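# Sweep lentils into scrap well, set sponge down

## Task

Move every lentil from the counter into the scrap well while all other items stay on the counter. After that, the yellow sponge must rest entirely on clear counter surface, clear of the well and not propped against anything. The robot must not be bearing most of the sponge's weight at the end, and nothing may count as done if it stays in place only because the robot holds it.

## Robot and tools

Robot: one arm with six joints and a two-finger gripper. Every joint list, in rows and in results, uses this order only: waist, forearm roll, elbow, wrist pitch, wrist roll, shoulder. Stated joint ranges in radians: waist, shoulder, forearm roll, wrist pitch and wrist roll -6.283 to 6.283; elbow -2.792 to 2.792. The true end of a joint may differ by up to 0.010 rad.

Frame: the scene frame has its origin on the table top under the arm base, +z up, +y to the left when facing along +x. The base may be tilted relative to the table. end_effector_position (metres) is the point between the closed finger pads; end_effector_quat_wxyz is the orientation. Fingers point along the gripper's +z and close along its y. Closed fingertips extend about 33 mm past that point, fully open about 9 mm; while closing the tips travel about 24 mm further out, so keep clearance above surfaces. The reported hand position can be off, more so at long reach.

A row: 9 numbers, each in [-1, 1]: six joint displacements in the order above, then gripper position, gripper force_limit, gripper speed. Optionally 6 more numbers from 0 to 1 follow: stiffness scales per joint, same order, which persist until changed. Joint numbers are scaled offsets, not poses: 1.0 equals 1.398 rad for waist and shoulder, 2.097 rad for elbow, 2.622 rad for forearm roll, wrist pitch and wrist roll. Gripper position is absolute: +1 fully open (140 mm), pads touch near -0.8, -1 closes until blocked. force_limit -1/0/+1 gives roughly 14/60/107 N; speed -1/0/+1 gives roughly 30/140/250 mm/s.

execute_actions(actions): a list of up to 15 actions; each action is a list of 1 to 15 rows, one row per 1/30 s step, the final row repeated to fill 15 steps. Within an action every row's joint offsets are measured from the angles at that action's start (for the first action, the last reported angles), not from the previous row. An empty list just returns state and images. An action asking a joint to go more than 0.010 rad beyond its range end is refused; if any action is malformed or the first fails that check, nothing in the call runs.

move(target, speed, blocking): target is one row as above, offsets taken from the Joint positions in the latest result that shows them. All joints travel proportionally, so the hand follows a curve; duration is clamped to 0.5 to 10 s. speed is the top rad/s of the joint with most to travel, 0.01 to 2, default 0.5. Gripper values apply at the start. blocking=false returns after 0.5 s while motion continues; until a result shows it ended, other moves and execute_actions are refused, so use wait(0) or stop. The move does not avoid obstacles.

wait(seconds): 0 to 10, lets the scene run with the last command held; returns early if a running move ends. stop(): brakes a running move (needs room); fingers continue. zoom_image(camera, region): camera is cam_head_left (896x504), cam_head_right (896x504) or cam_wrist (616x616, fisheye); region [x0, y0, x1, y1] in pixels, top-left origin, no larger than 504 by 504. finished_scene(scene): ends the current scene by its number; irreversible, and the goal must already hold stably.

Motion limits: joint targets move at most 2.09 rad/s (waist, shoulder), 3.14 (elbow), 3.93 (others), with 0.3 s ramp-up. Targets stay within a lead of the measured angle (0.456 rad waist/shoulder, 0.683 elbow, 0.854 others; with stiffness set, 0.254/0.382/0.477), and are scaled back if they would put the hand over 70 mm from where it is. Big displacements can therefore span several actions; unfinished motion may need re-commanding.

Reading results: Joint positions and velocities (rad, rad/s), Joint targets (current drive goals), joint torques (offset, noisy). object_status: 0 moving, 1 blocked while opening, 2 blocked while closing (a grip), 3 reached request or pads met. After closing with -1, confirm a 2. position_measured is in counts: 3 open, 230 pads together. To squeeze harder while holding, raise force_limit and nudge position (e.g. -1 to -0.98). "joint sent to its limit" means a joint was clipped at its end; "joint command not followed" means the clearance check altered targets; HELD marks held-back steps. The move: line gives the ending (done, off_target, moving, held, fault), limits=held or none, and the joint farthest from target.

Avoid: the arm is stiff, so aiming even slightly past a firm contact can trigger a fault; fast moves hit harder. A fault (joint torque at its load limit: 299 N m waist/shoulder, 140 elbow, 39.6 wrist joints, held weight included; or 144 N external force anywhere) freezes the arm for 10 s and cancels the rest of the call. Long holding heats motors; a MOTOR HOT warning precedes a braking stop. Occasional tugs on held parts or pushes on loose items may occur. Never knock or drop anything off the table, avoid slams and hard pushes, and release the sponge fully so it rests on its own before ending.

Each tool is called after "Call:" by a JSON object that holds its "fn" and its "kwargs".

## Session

Call:
{"fn": "execute_actions", "kwargs": {"actions": []}}

Scene clock: 0.00 s.
end_effector_position=(+0.1205, +0.1826, +0.1048) position_measured=3 object_status=3 end_effector_quat_wxyz=(+0.024, -0.622, +0.778, -0.084) end_effector_velocity=(+0.000, +0.001, +0.000) end_effector_angular_velocity=(+0.000, -0.000, +0.001)
Joint names: [waist, forearm roll, elbow, wrist pitch, wrist roll, shoulder]
Joint positions: [ 1.035 -0.192  2.567  0.987  4.539 -0.381]
Joint velocities: [ 0.001  0.    -0.001  0.     0.     0.001]
Joint torques (N m, as the joint torque sensors report them, + toward a larger angle): no reading
Joint targets: [1.035 -0.192 2.567 0.987 4.539 -0.381]
Joint stiffness scale: [1. 1. 1. 1. 1. 1.]

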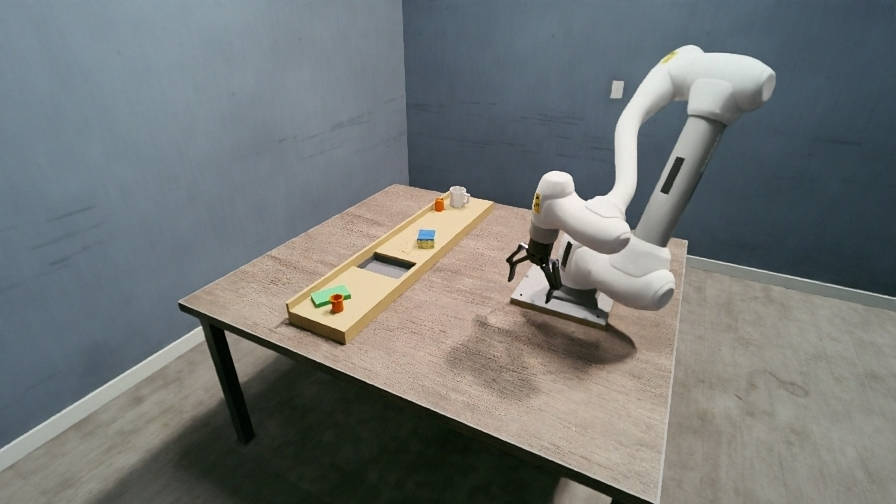

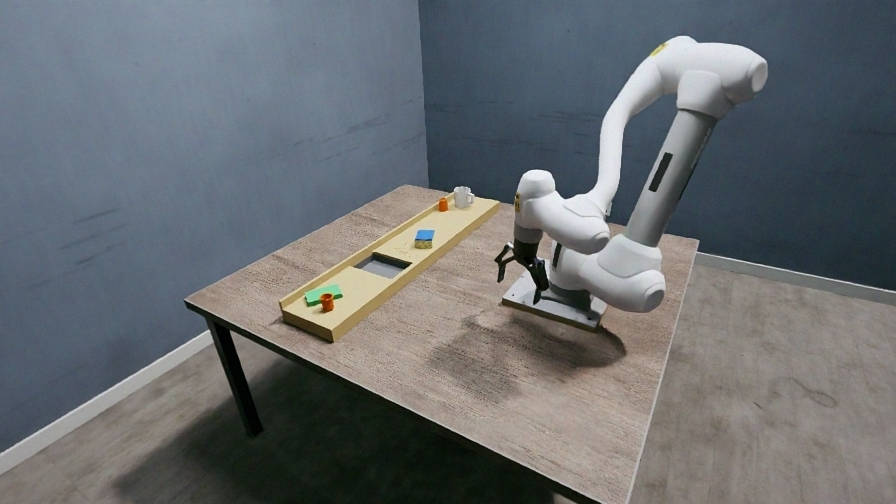

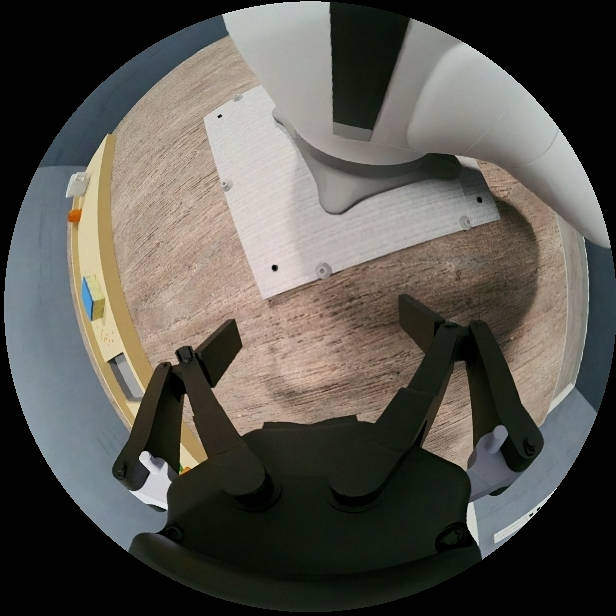

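Call:
{"fn": "move", "kwargs": {"target": [-0.815,0.075,-0.403,0.08,0.04,0.437,1,-1,0], "speed": 1.0}}

Call:
{"fn": "zoom_image", "kwargs": {"camera": "cam_wrist", "region": [150, 150, 500, 420]}}

Scene clock: 4.37 s.
end_effector_position=(+0.6548, -0.0103, +0.2517) position_measured=3 object_status=3 end_effector_quat_wxyz=(+0.005, -0.001, +1.000, -0.002) end_effector_velocity=(+0.000, -0.001, -0.000) end_effector_angular_velocity=(-0.001, +0.001, -0.000)
Joint names: [waist, forearm roll, elbow, wrist pitch, wrist roll, shoulder]
Joint positions: [-0.101 -0.001  1.726  1.193  4.642  0.226]
Joint velocities: [-0.001 -0.001 -0.001  0.001  0.     0.001]
Joint torques (N m, as the joint torque sensors report them, + toward a larger angle): [ -2.81   4.45 -41.38   0.15  -0.36 -63.86]
Joint targets: [-0.104 0.005 1.722 1.197 4.644 0.230]
Joint stiffness scale: [1. 1. 1. 1. 1. 1.]
move: done; limits=none; farthest joint: the forearm roll, 0.005 radians from its target (0.196 radians at the start)

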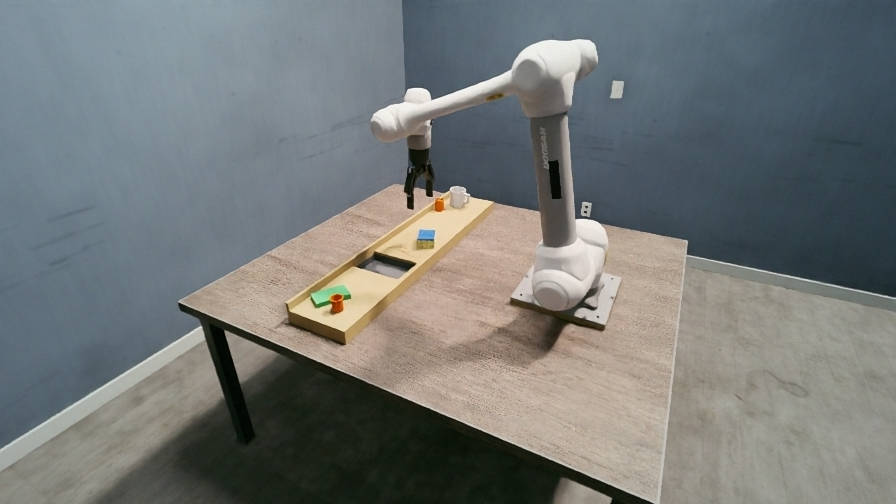

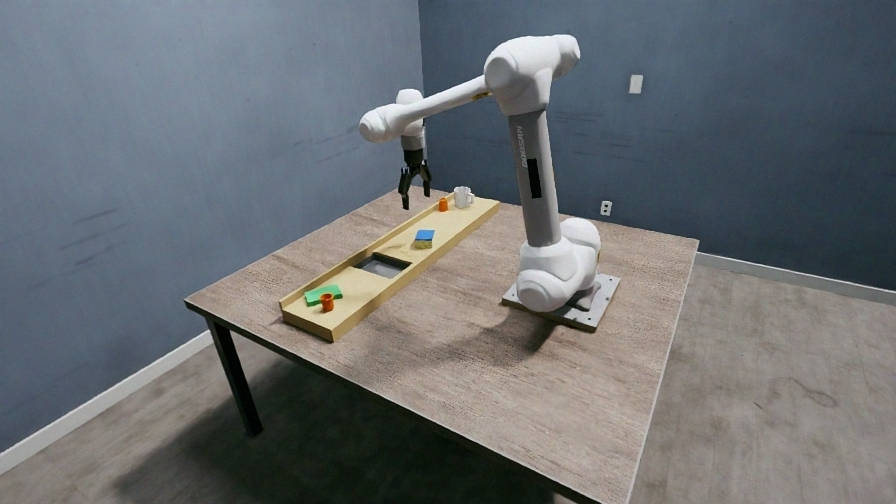

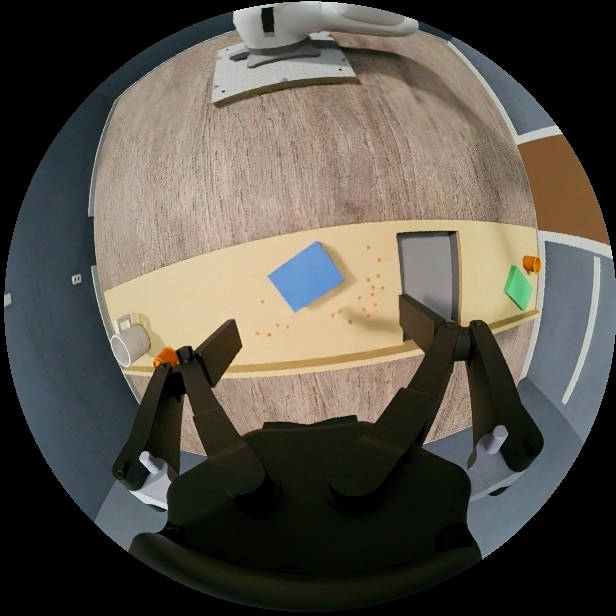

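Region (150, 150, 500, 420) of cam_wrist's 616x616 image, scaled by 1.440, with more detail than that image has; it fills the top 389 rows of this view, and the rest is white.

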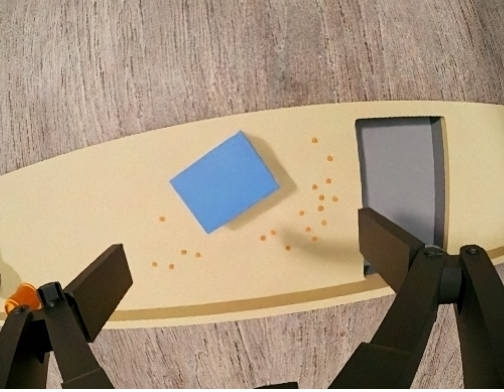

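Call:
{"fn": "move", "kwargs": {"target": [-0.02,0,0.0712,-0.0808,0.4245,0.0468,0.5,-1,0], "speed": 1.1}}

Scene clock: 13.20 s.
end_effector_position=(+0.6392, -0.0251, +0.1393) position_measured=66 object_status=3 end_effector_quat_wxyz=(+0.005, +0.536, +0.844, +0.001) end_effector_velocity=(+0.001, -0.000, +0.002) end_effector_angular_velocity=(-0.001, -0.002, -0.001)
Joint names: [waist, forearm roll, elbow, wrist pitch, wrist roll, shoulder]
Joint positions: [-0.125 -0.001  1.871  0.985  5.752  0.288]
Joint velocities: [-0.    -0.001 -0.001  0.     0.001 -0.002]
Joint torques (N m, as the joint torque sensors report them, + toward a larger angle): [ -2.52   3.7  -37.39   0.71  -0.29 -65.9 ]
Joint targets: [-0.129 -0.001 1.875 0.981 5.754 0.292]
Joint stiffness scale: [1. 1. 1. 1. 1. 1.]
move: done; limits=none; farthest joint: the waist, 0.004 radians from its target (0.028 radians at the start)

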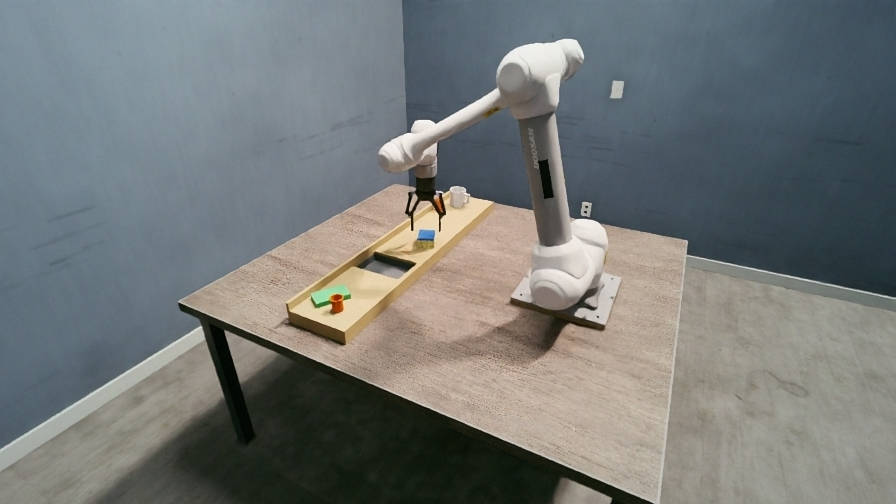

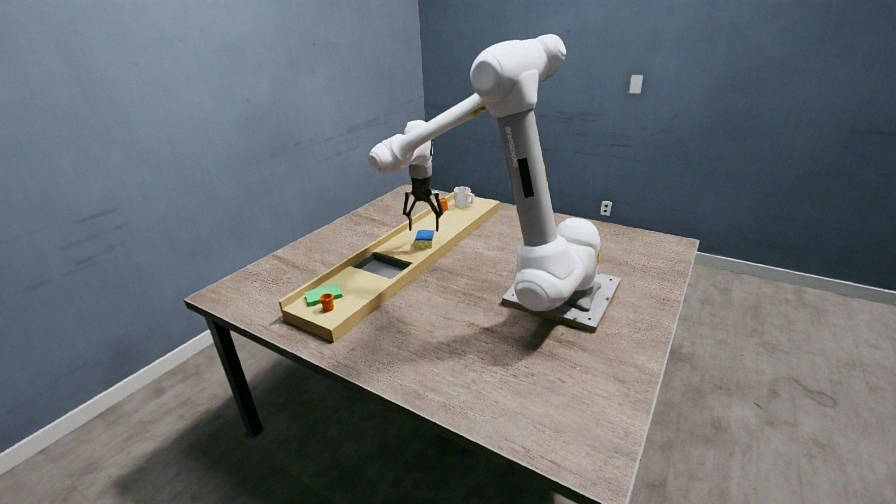

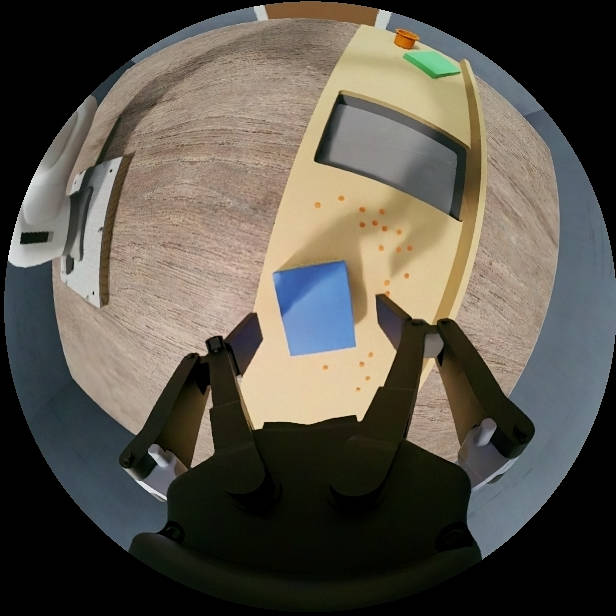

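Call:
{"fn": "move", "kwargs": {"target": [0,0,0.0204,-0.0353,0,0.0383,0.4,-1,0], "speed": 0.2}}

Call:
{"fn": "move", "kwargs": {"target": [0,0,0,0,0,0,-0.1,-1,-0.6]}}

Call:
{"fn": "move", "kwargs": {"target": [0,0,-0.011,0.02,0,-0.022,-0.1,-1,-0.6], "speed": 0.15}}

Scene clock: 17.40 s.
end_effector_position=(+0.6396, -0.0252, +0.0896) position_measured=78 object_status=3 end_effector_quat_wxyz=(+0.005, +0.537, +0.844, +0.001) end_effector_velocity=(+0.001, +0.000, -0.000) end_effector_angular_velocity=(+0.000, -0.001, +0.000)
Joint names: [waist, forearm roll, elbow, wrist pitch, wrist roll, shoulder]
Joint positions: [-0.125 -0.001  1.91   0.897  5.752  0.338]
Joint velocities: [ 0.     0.    -0.001 -0.001 -0.     0.001]
Joint torques (N m, as the joint torque sensors report them, + toward a larger angle): [ -2.25   3.61 -35.46   0.13  -0.65 -67.05]
Joint targets: [-0.125 -0.001 1.914 0.893 5.752 0.342]
Joint stiffness scale: [1. 1. 1. 1. 1. 1.]
move: done; limits=none; farthest joint: the elbow, 0.004 radians from its target (0.043 radians at the start)

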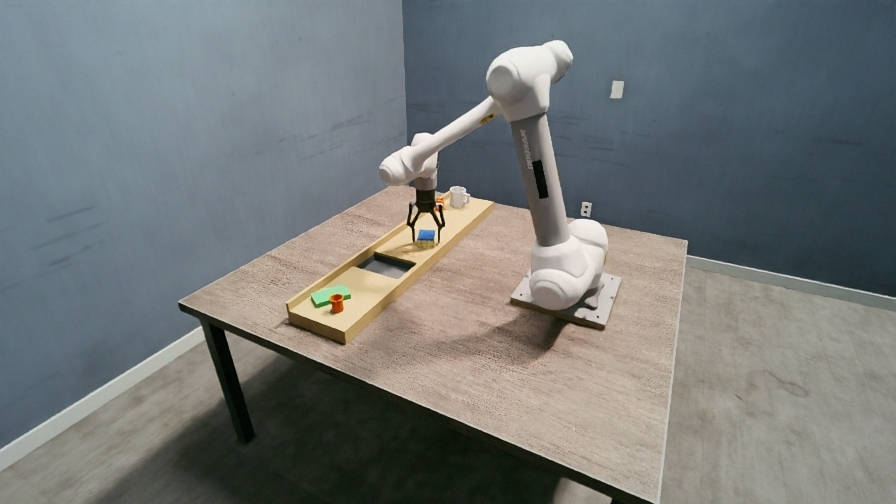

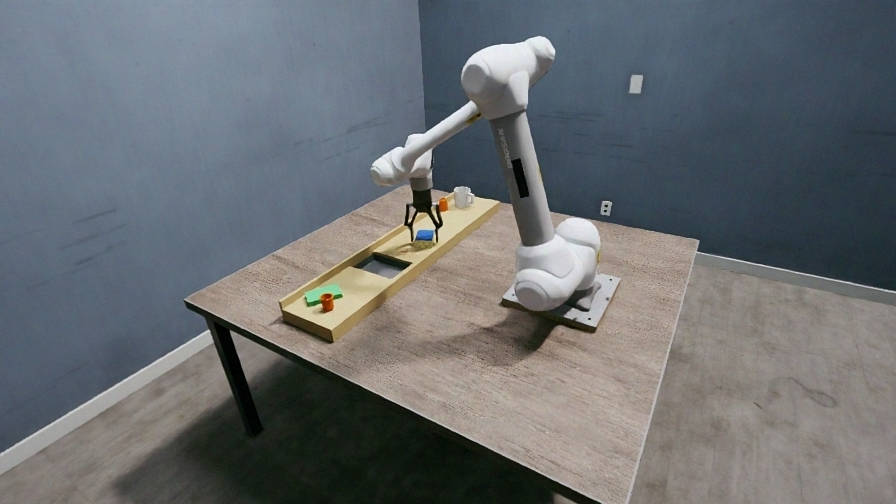

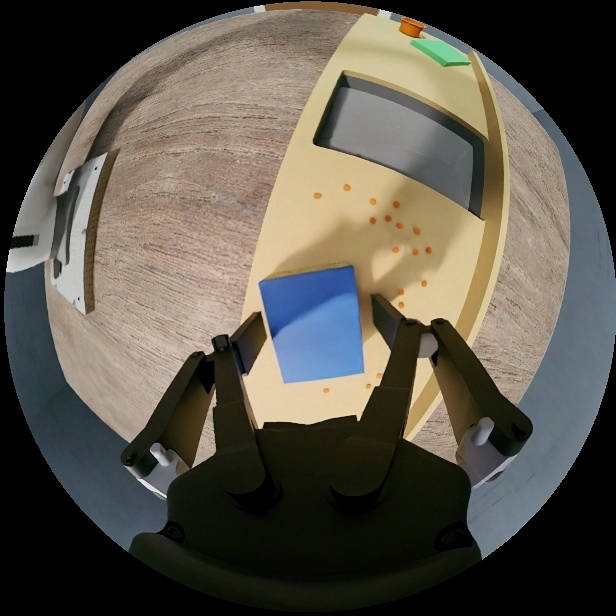

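Scene clock: 18.17 s.
end_effector_position=(+0.6396, -0.0252, +0.0896) position_measured=141 object_status=3 end_effector_quat_wxyz=(+0.005, +0.537, +0.844, +0.001) end_effector_velocity=(+0.000, +0.000, +0.001) end_effector_angular_velocity=(-0.000, -0.001, +0.000)
Joint names: [waist, forearm roll, elbow, wrist pitch, wrist roll, shoulder]
Joint positions: [-0.125 -0.001  1.91   0.897  5.752  0.338]
Joint velocities: [ 0.    -0.    -0.    -0.     0.    -0.001]
Joint torques (N m, as the joint torque sensors report them, + toward a larger angle): [ -1.73   3.24 -34.34   0.16  -0.42 -68.41]
Joint targets: [-0.125 -0.001 1.910 0.897 5.752 0.338]
Joint stiffness scale: [1. 1. 1. 1. 1. 1.]
move: done; limits=none; farthest joint: the waist, 0.000 radians from its target (0.000 radians at the start)

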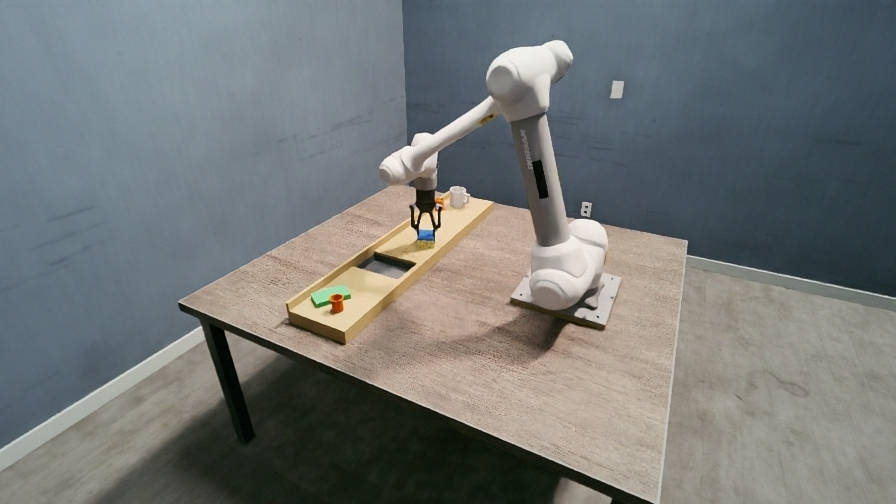

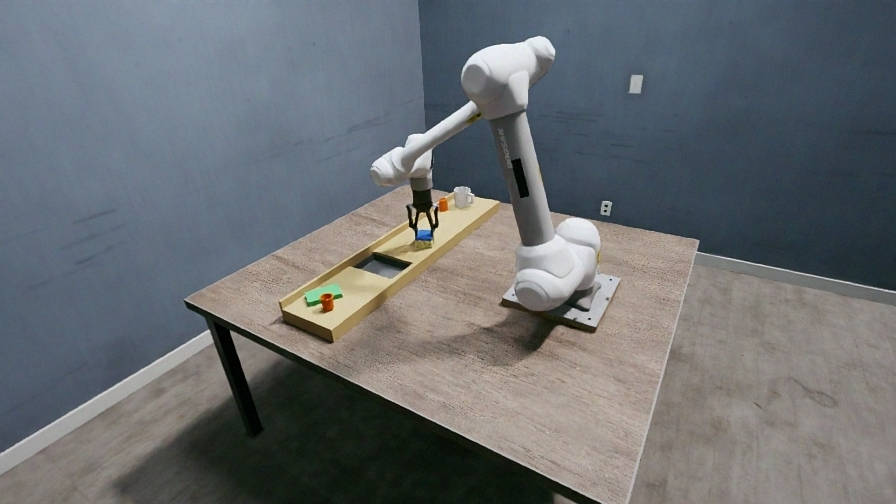

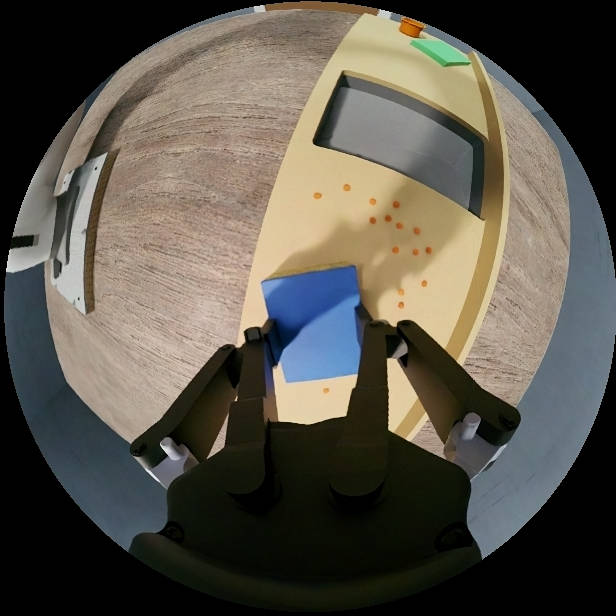

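Scene clock: 18.97 s.
end_effector_position=(+0.6385, -0.0251, +0.1156) position_measured=141 object_status=3 end_effector_quat_wxyz=(+0.004, +0.537, +0.844, +0.000) end_effector_velocity=(-0.001, +0.000, -0.001) end_effector_angular_velocity=(+0.000, +0.003, +0.000)
Joint names: [waist, forearm roll, elbow, wrist pitch, wrist roll, shoulder]
Joint positions: [-0.125 -0.001  1.891  0.945  5.752  0.311]
Joint velocities: [ 0.    -0.     0.001  0.001  0.     0.   ]
Joint torques (N m, as the joint torque sensors report them, + toward a larger angle): [ -4.22   3.66 -36.61   0.23  -0.38 -66.6 ]
Joint targets: [-0.125 -0.001 1.887 0.949 5.752 0.308]
Joint stiffness scale: [1. 1. 1. 1. 1. 1.]
move: done; limits=none; farthest joint: the shoulder, 0.004 radians from its target (0.031 radians at the start)

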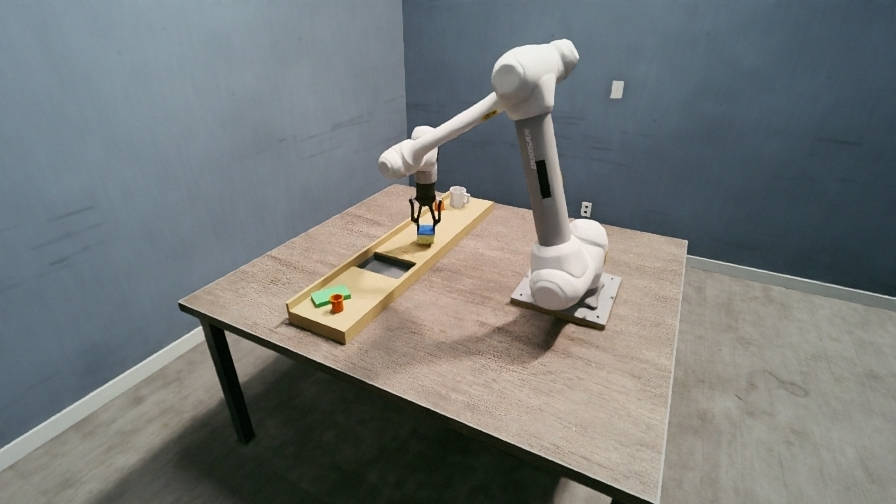

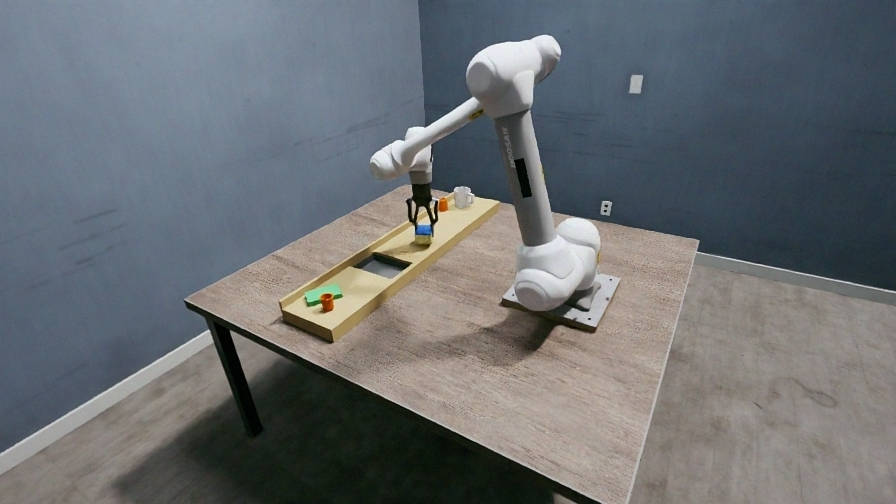

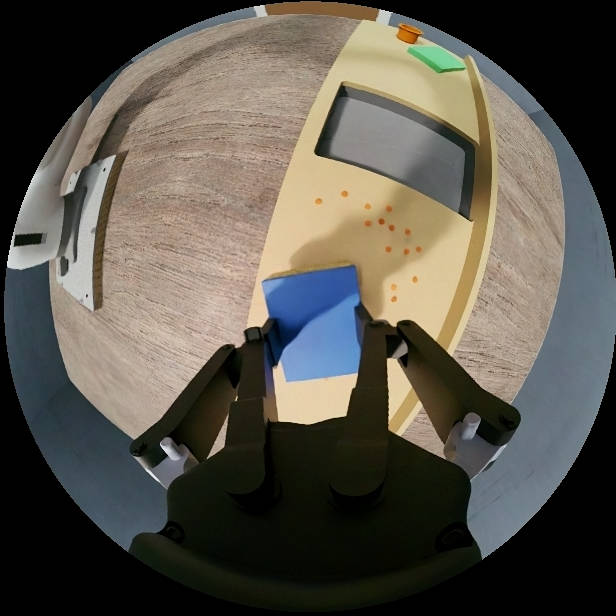

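Call:
{"fn": "move", "kwargs": {"target": [-0.156,0,-0.082,0.0178,-0.5155,0.0915,-0.1,-1,-0.6], "speed": 1.0}}

Call:
{"fn": "move", "kwargs": {"target": [0,0,0.011,-0.0158,0,0.0157,-0.1,-1,-0.6], "speed": 0.1}}

Scene clock: 27.27 s.
end_effector_position=(+0.7007, -0.1867, +0.1090) position_measured=141 object_status=3 end_effector_quat_wxyz=(+0.004, -0.001, +1.000, -0.002) end_effector_velocity=(-0.000, -0.000, +0.000) end_effector_angular_velocity=(+0.000, +0.001, +0.001)
Joint names: [waist, forearm roll, elbow, wrist pitch, wrist roll, shoulder]
Joint positions: [-0.34  -0.001  1.723  0.988  4.403  0.436]
Joint velocities: [-0.001  0.    -0.     0.001 -0.001 -0.   ]
Joint torques (N m, as the joint torque sensors report them, + toward a larger angle): [ -3.8    3.46 -37.27   0.62  -0.38 -77.54]
Joint targets: [-0.343 -0.001 1.719 0.992 4.401 0.439]
Joint stiffness scale: [1. 1. 1. 1. 1. 1.]
move: done; limits=none; farthest joint: the elbow, 0.004 radians from its target (0.172 radians at the start)

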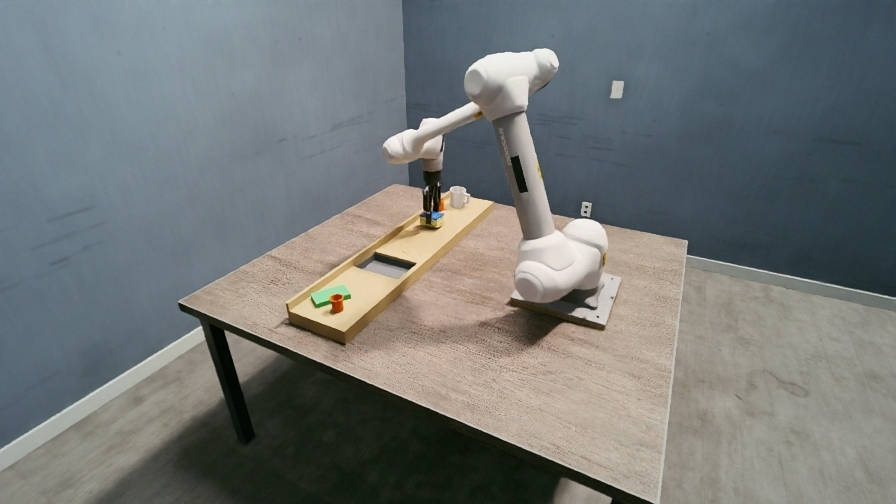

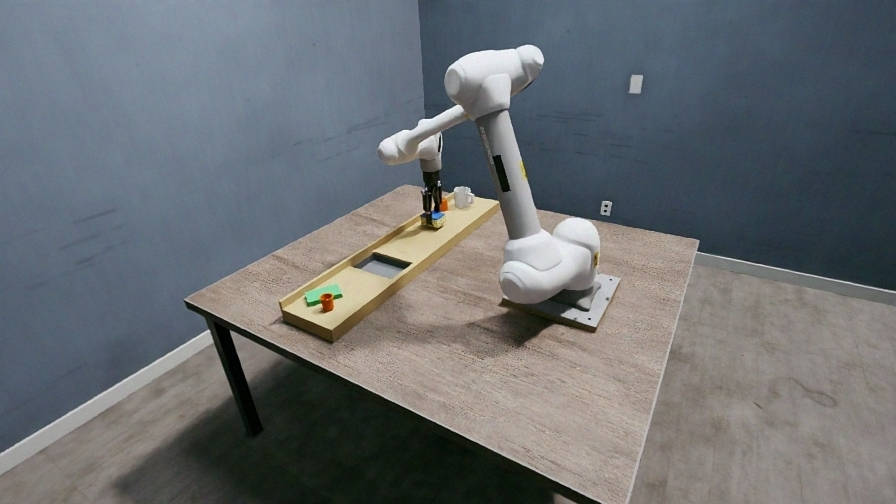

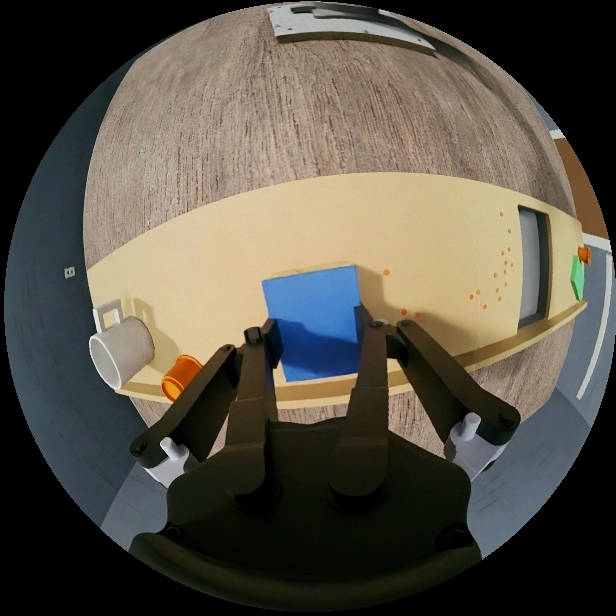

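Scene clock: 28.07 s.
end_effector_position=(+0.6995, -0.1864, +0.0872) position_measured=141 object_status=3 end_effector_quat_wxyz=(+0.005, -0.001, +1.000, -0.002) end_effector_velocity=(+0.001, -0.001, -0.001) end_effector_angular_velocity=(-0.001, -0.002, +0.001)
Joint names: [waist, forearm roll, elbow, wrist pitch, wrist roll, shoulder]
Joint positions: [-0.34  -0.001  1.742  0.95   4.403  0.454]
Joint velocities: [ 0.    -0.001 -0.001 -0.003 -0.     0.001]
Joint torques (N m, as the joint torque sensors report them, + toward a larger angle): [ -2.53   3.57 -34.87   0.55  -0.24 -77.23]
Joint targets: [-0.340 -0.001 1.746 0.946 4.403 0.457]
Joint stiffness scale: [1. 1. 1. 1. 1. 1.]
move: done; limits=none; farthest joint: the shoulder, 0.004 radians from its target (0.022 radians at the start)

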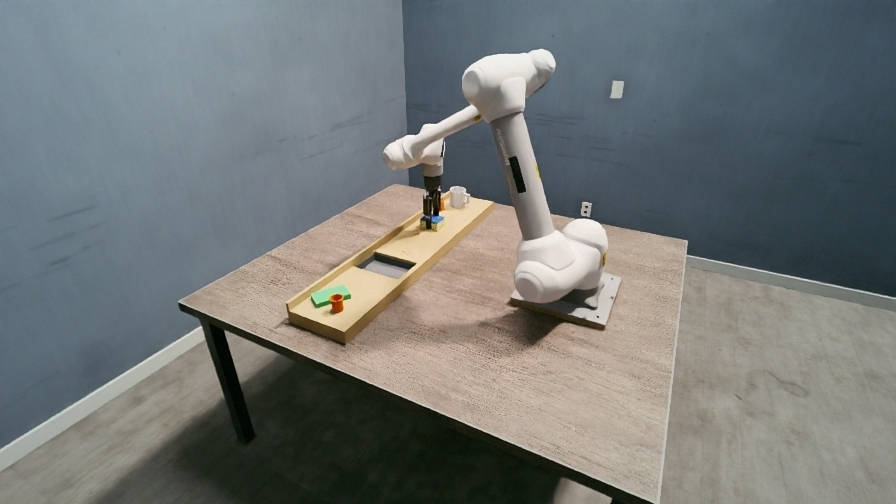

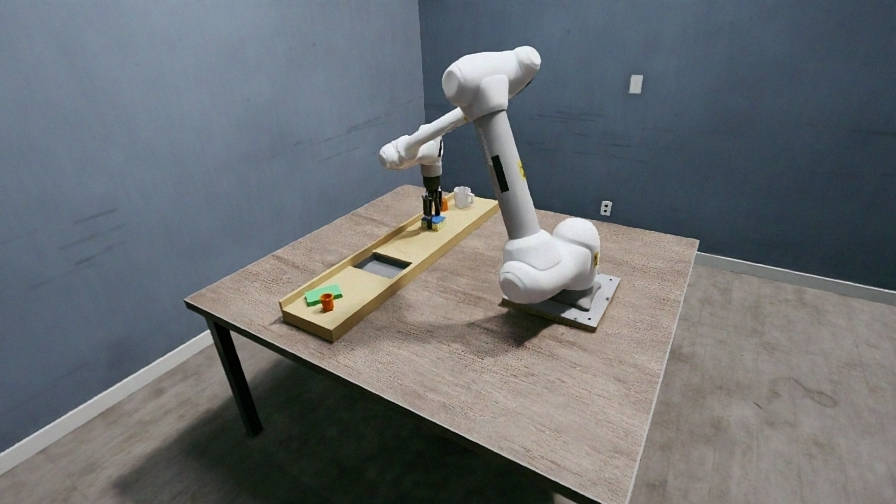

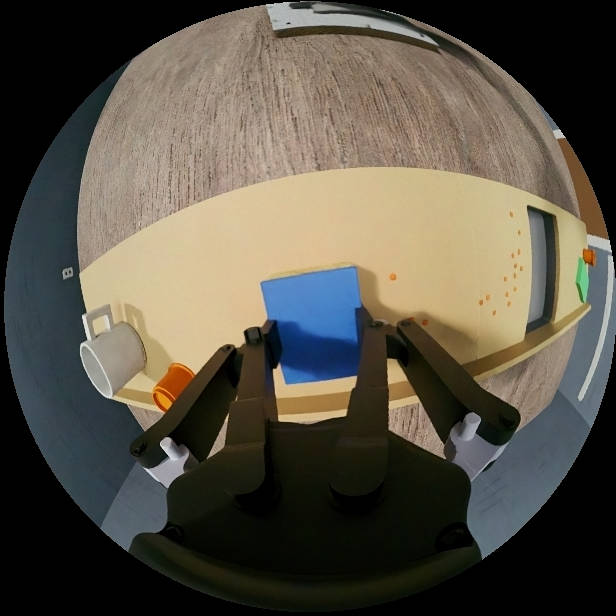

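Call:
{"fn": "move", "kwargs": {"target": [0.333,0,0.002,0,0.177,0.0025,-0.1,-1,-0.6], "speed": 0.13}}

Call:
{"fn": "move", "kwargs": {"target": [0,0,-0.013,0.019,0,-0.018,-0.1,-1,-0.6], "speed": 0.15}}

Call:
{"fn": "zoom_image", "kwargs": {"camera": "cam_wrist", "region": [60, 150, 400, 420]}}

Scene clock: 34.50 s.
end_effector_position=(+0.7092, +0.1451, +0.0859) position_measured=141 object_status=3 end_effector_quat_wxyz=(+0.005, -0.001, +1.000, -0.003) end_effector_velocity=(-0.000, -0.000, +0.000) end_effector_angular_velocity=(-0.000, -0.001, -0.001)
Joint names: [waist, forearm roll, elbow, wrist pitch, wrist roll, shoulder]
Joint positions: [ 0.122 -0.001  1.742  0.95   4.865  0.454]
Joint velocities: [-0.    -0.001  0.001 -0.001  0.001 -0.001]
Joint torques (N m, as the joint torque sensors report them, + toward a larger angle): [ -1.55   3.9  -34.86   0.24  -0.27 -78.37]
Joint targets: [0.126 -0.001 1.746 0.950 4.867 0.457]
Joint stiffness scale: [1. 1. 1. 1. 1. 1.]
move: done; limits=none; farthest joint: the waist, 0.004 radians from its target (0.465 radians at the start)

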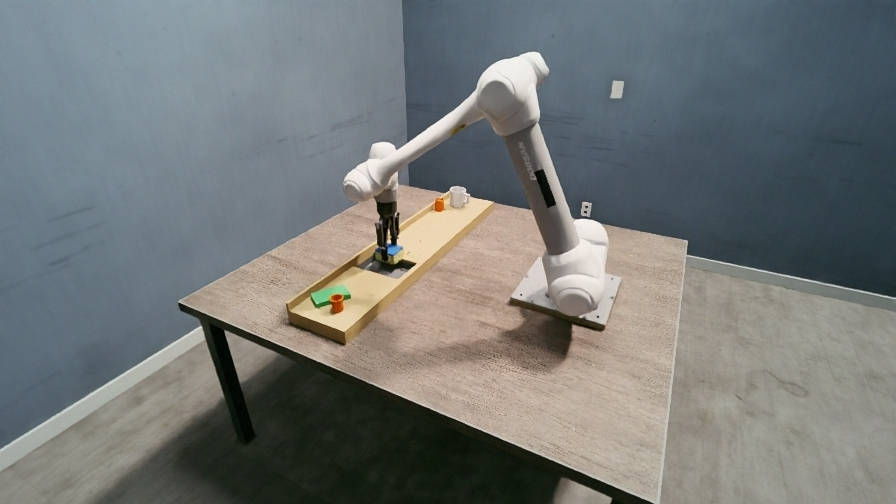

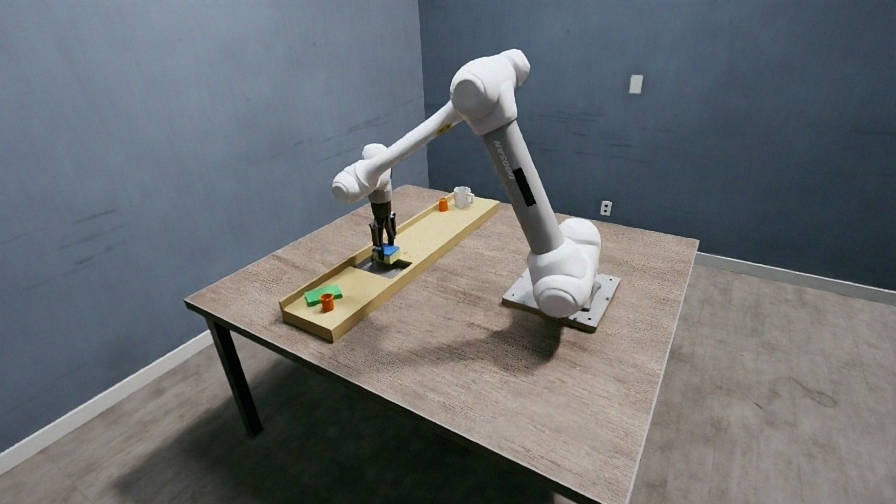

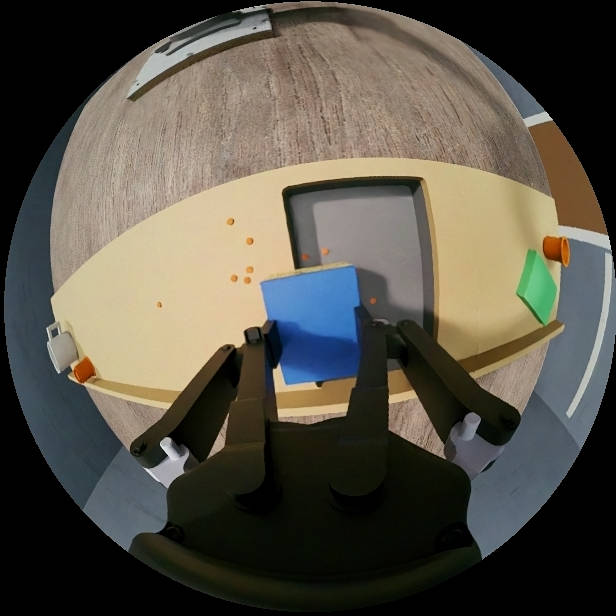

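Scene clock: 35.30 s.
end_effector_position=(+0.7109, +0.1456, +0.1125) position_measured=141 object_status=3 end_effector_quat_wxyz=(+0.004, -0.001, +1.000, -0.003) end_effector_velocity=(-0.001, -0.000, -0.001) end_effector_angular_velocity=(+0.000, +0.003, -0.001)
Joint names: [waist, forearm roll, elbow, wrist pitch, wrist roll, shoulder]
Joint positions: [ 0.122 -0.001  1.718  0.996  4.865  0.432]
Joint velocities: [-0.     0.001  0.001  0.001  0.     0.001]
Joint torques (N m, as the joint torque sensors report them, + toward a larger angle): [ -1.62   3.98 -36.99   0.53  -0.57 -77.99]
Joint targets: [0.122 -0.001 1.715 1.000 4.865 0.428]
Joint stiffness scale: [1. 1. 1. 1. 1. 1.]
move: done; limits=none; farthest joint: the wrist pitch, 0.004 radians from its target (0.050 radians at the start)

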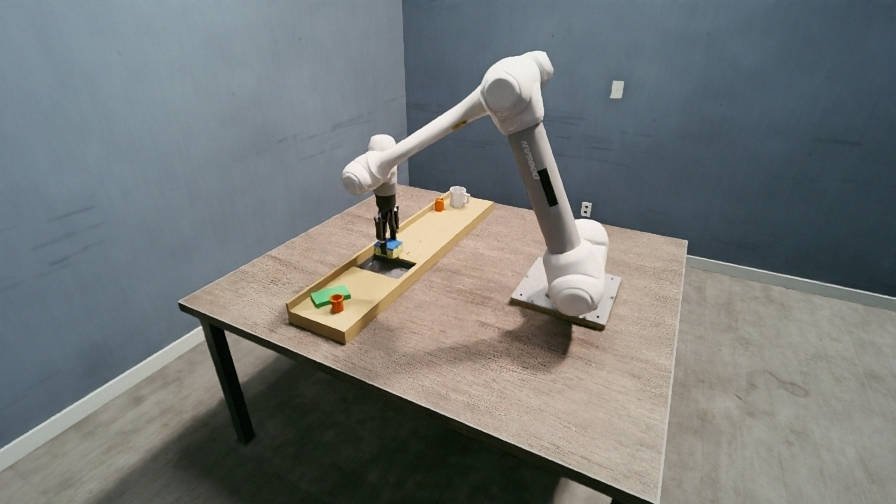

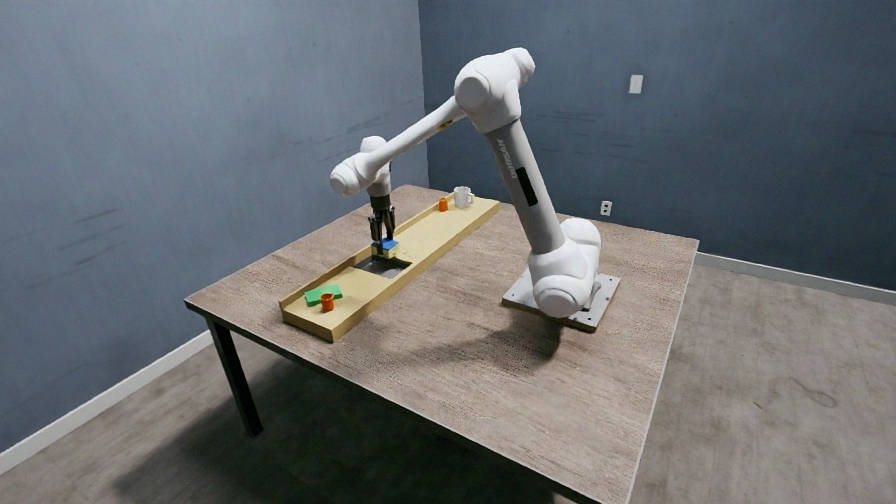

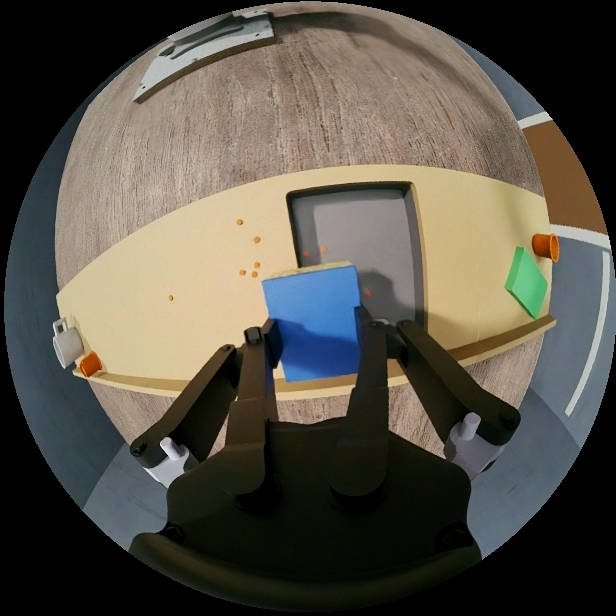

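Region (60, 150, 400, 420) of cam_wrist's 616x616 image, scaled by 1.482, with more detail than that image has; it fills the top 400 rows of this view, and the rest is white.

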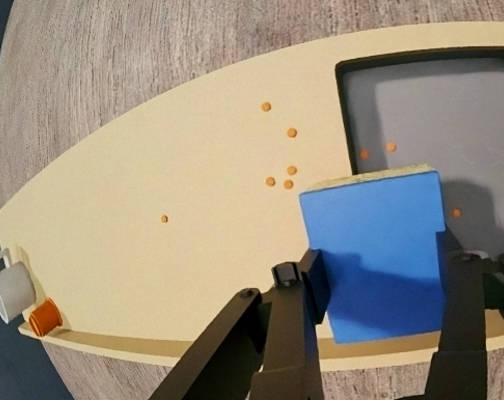

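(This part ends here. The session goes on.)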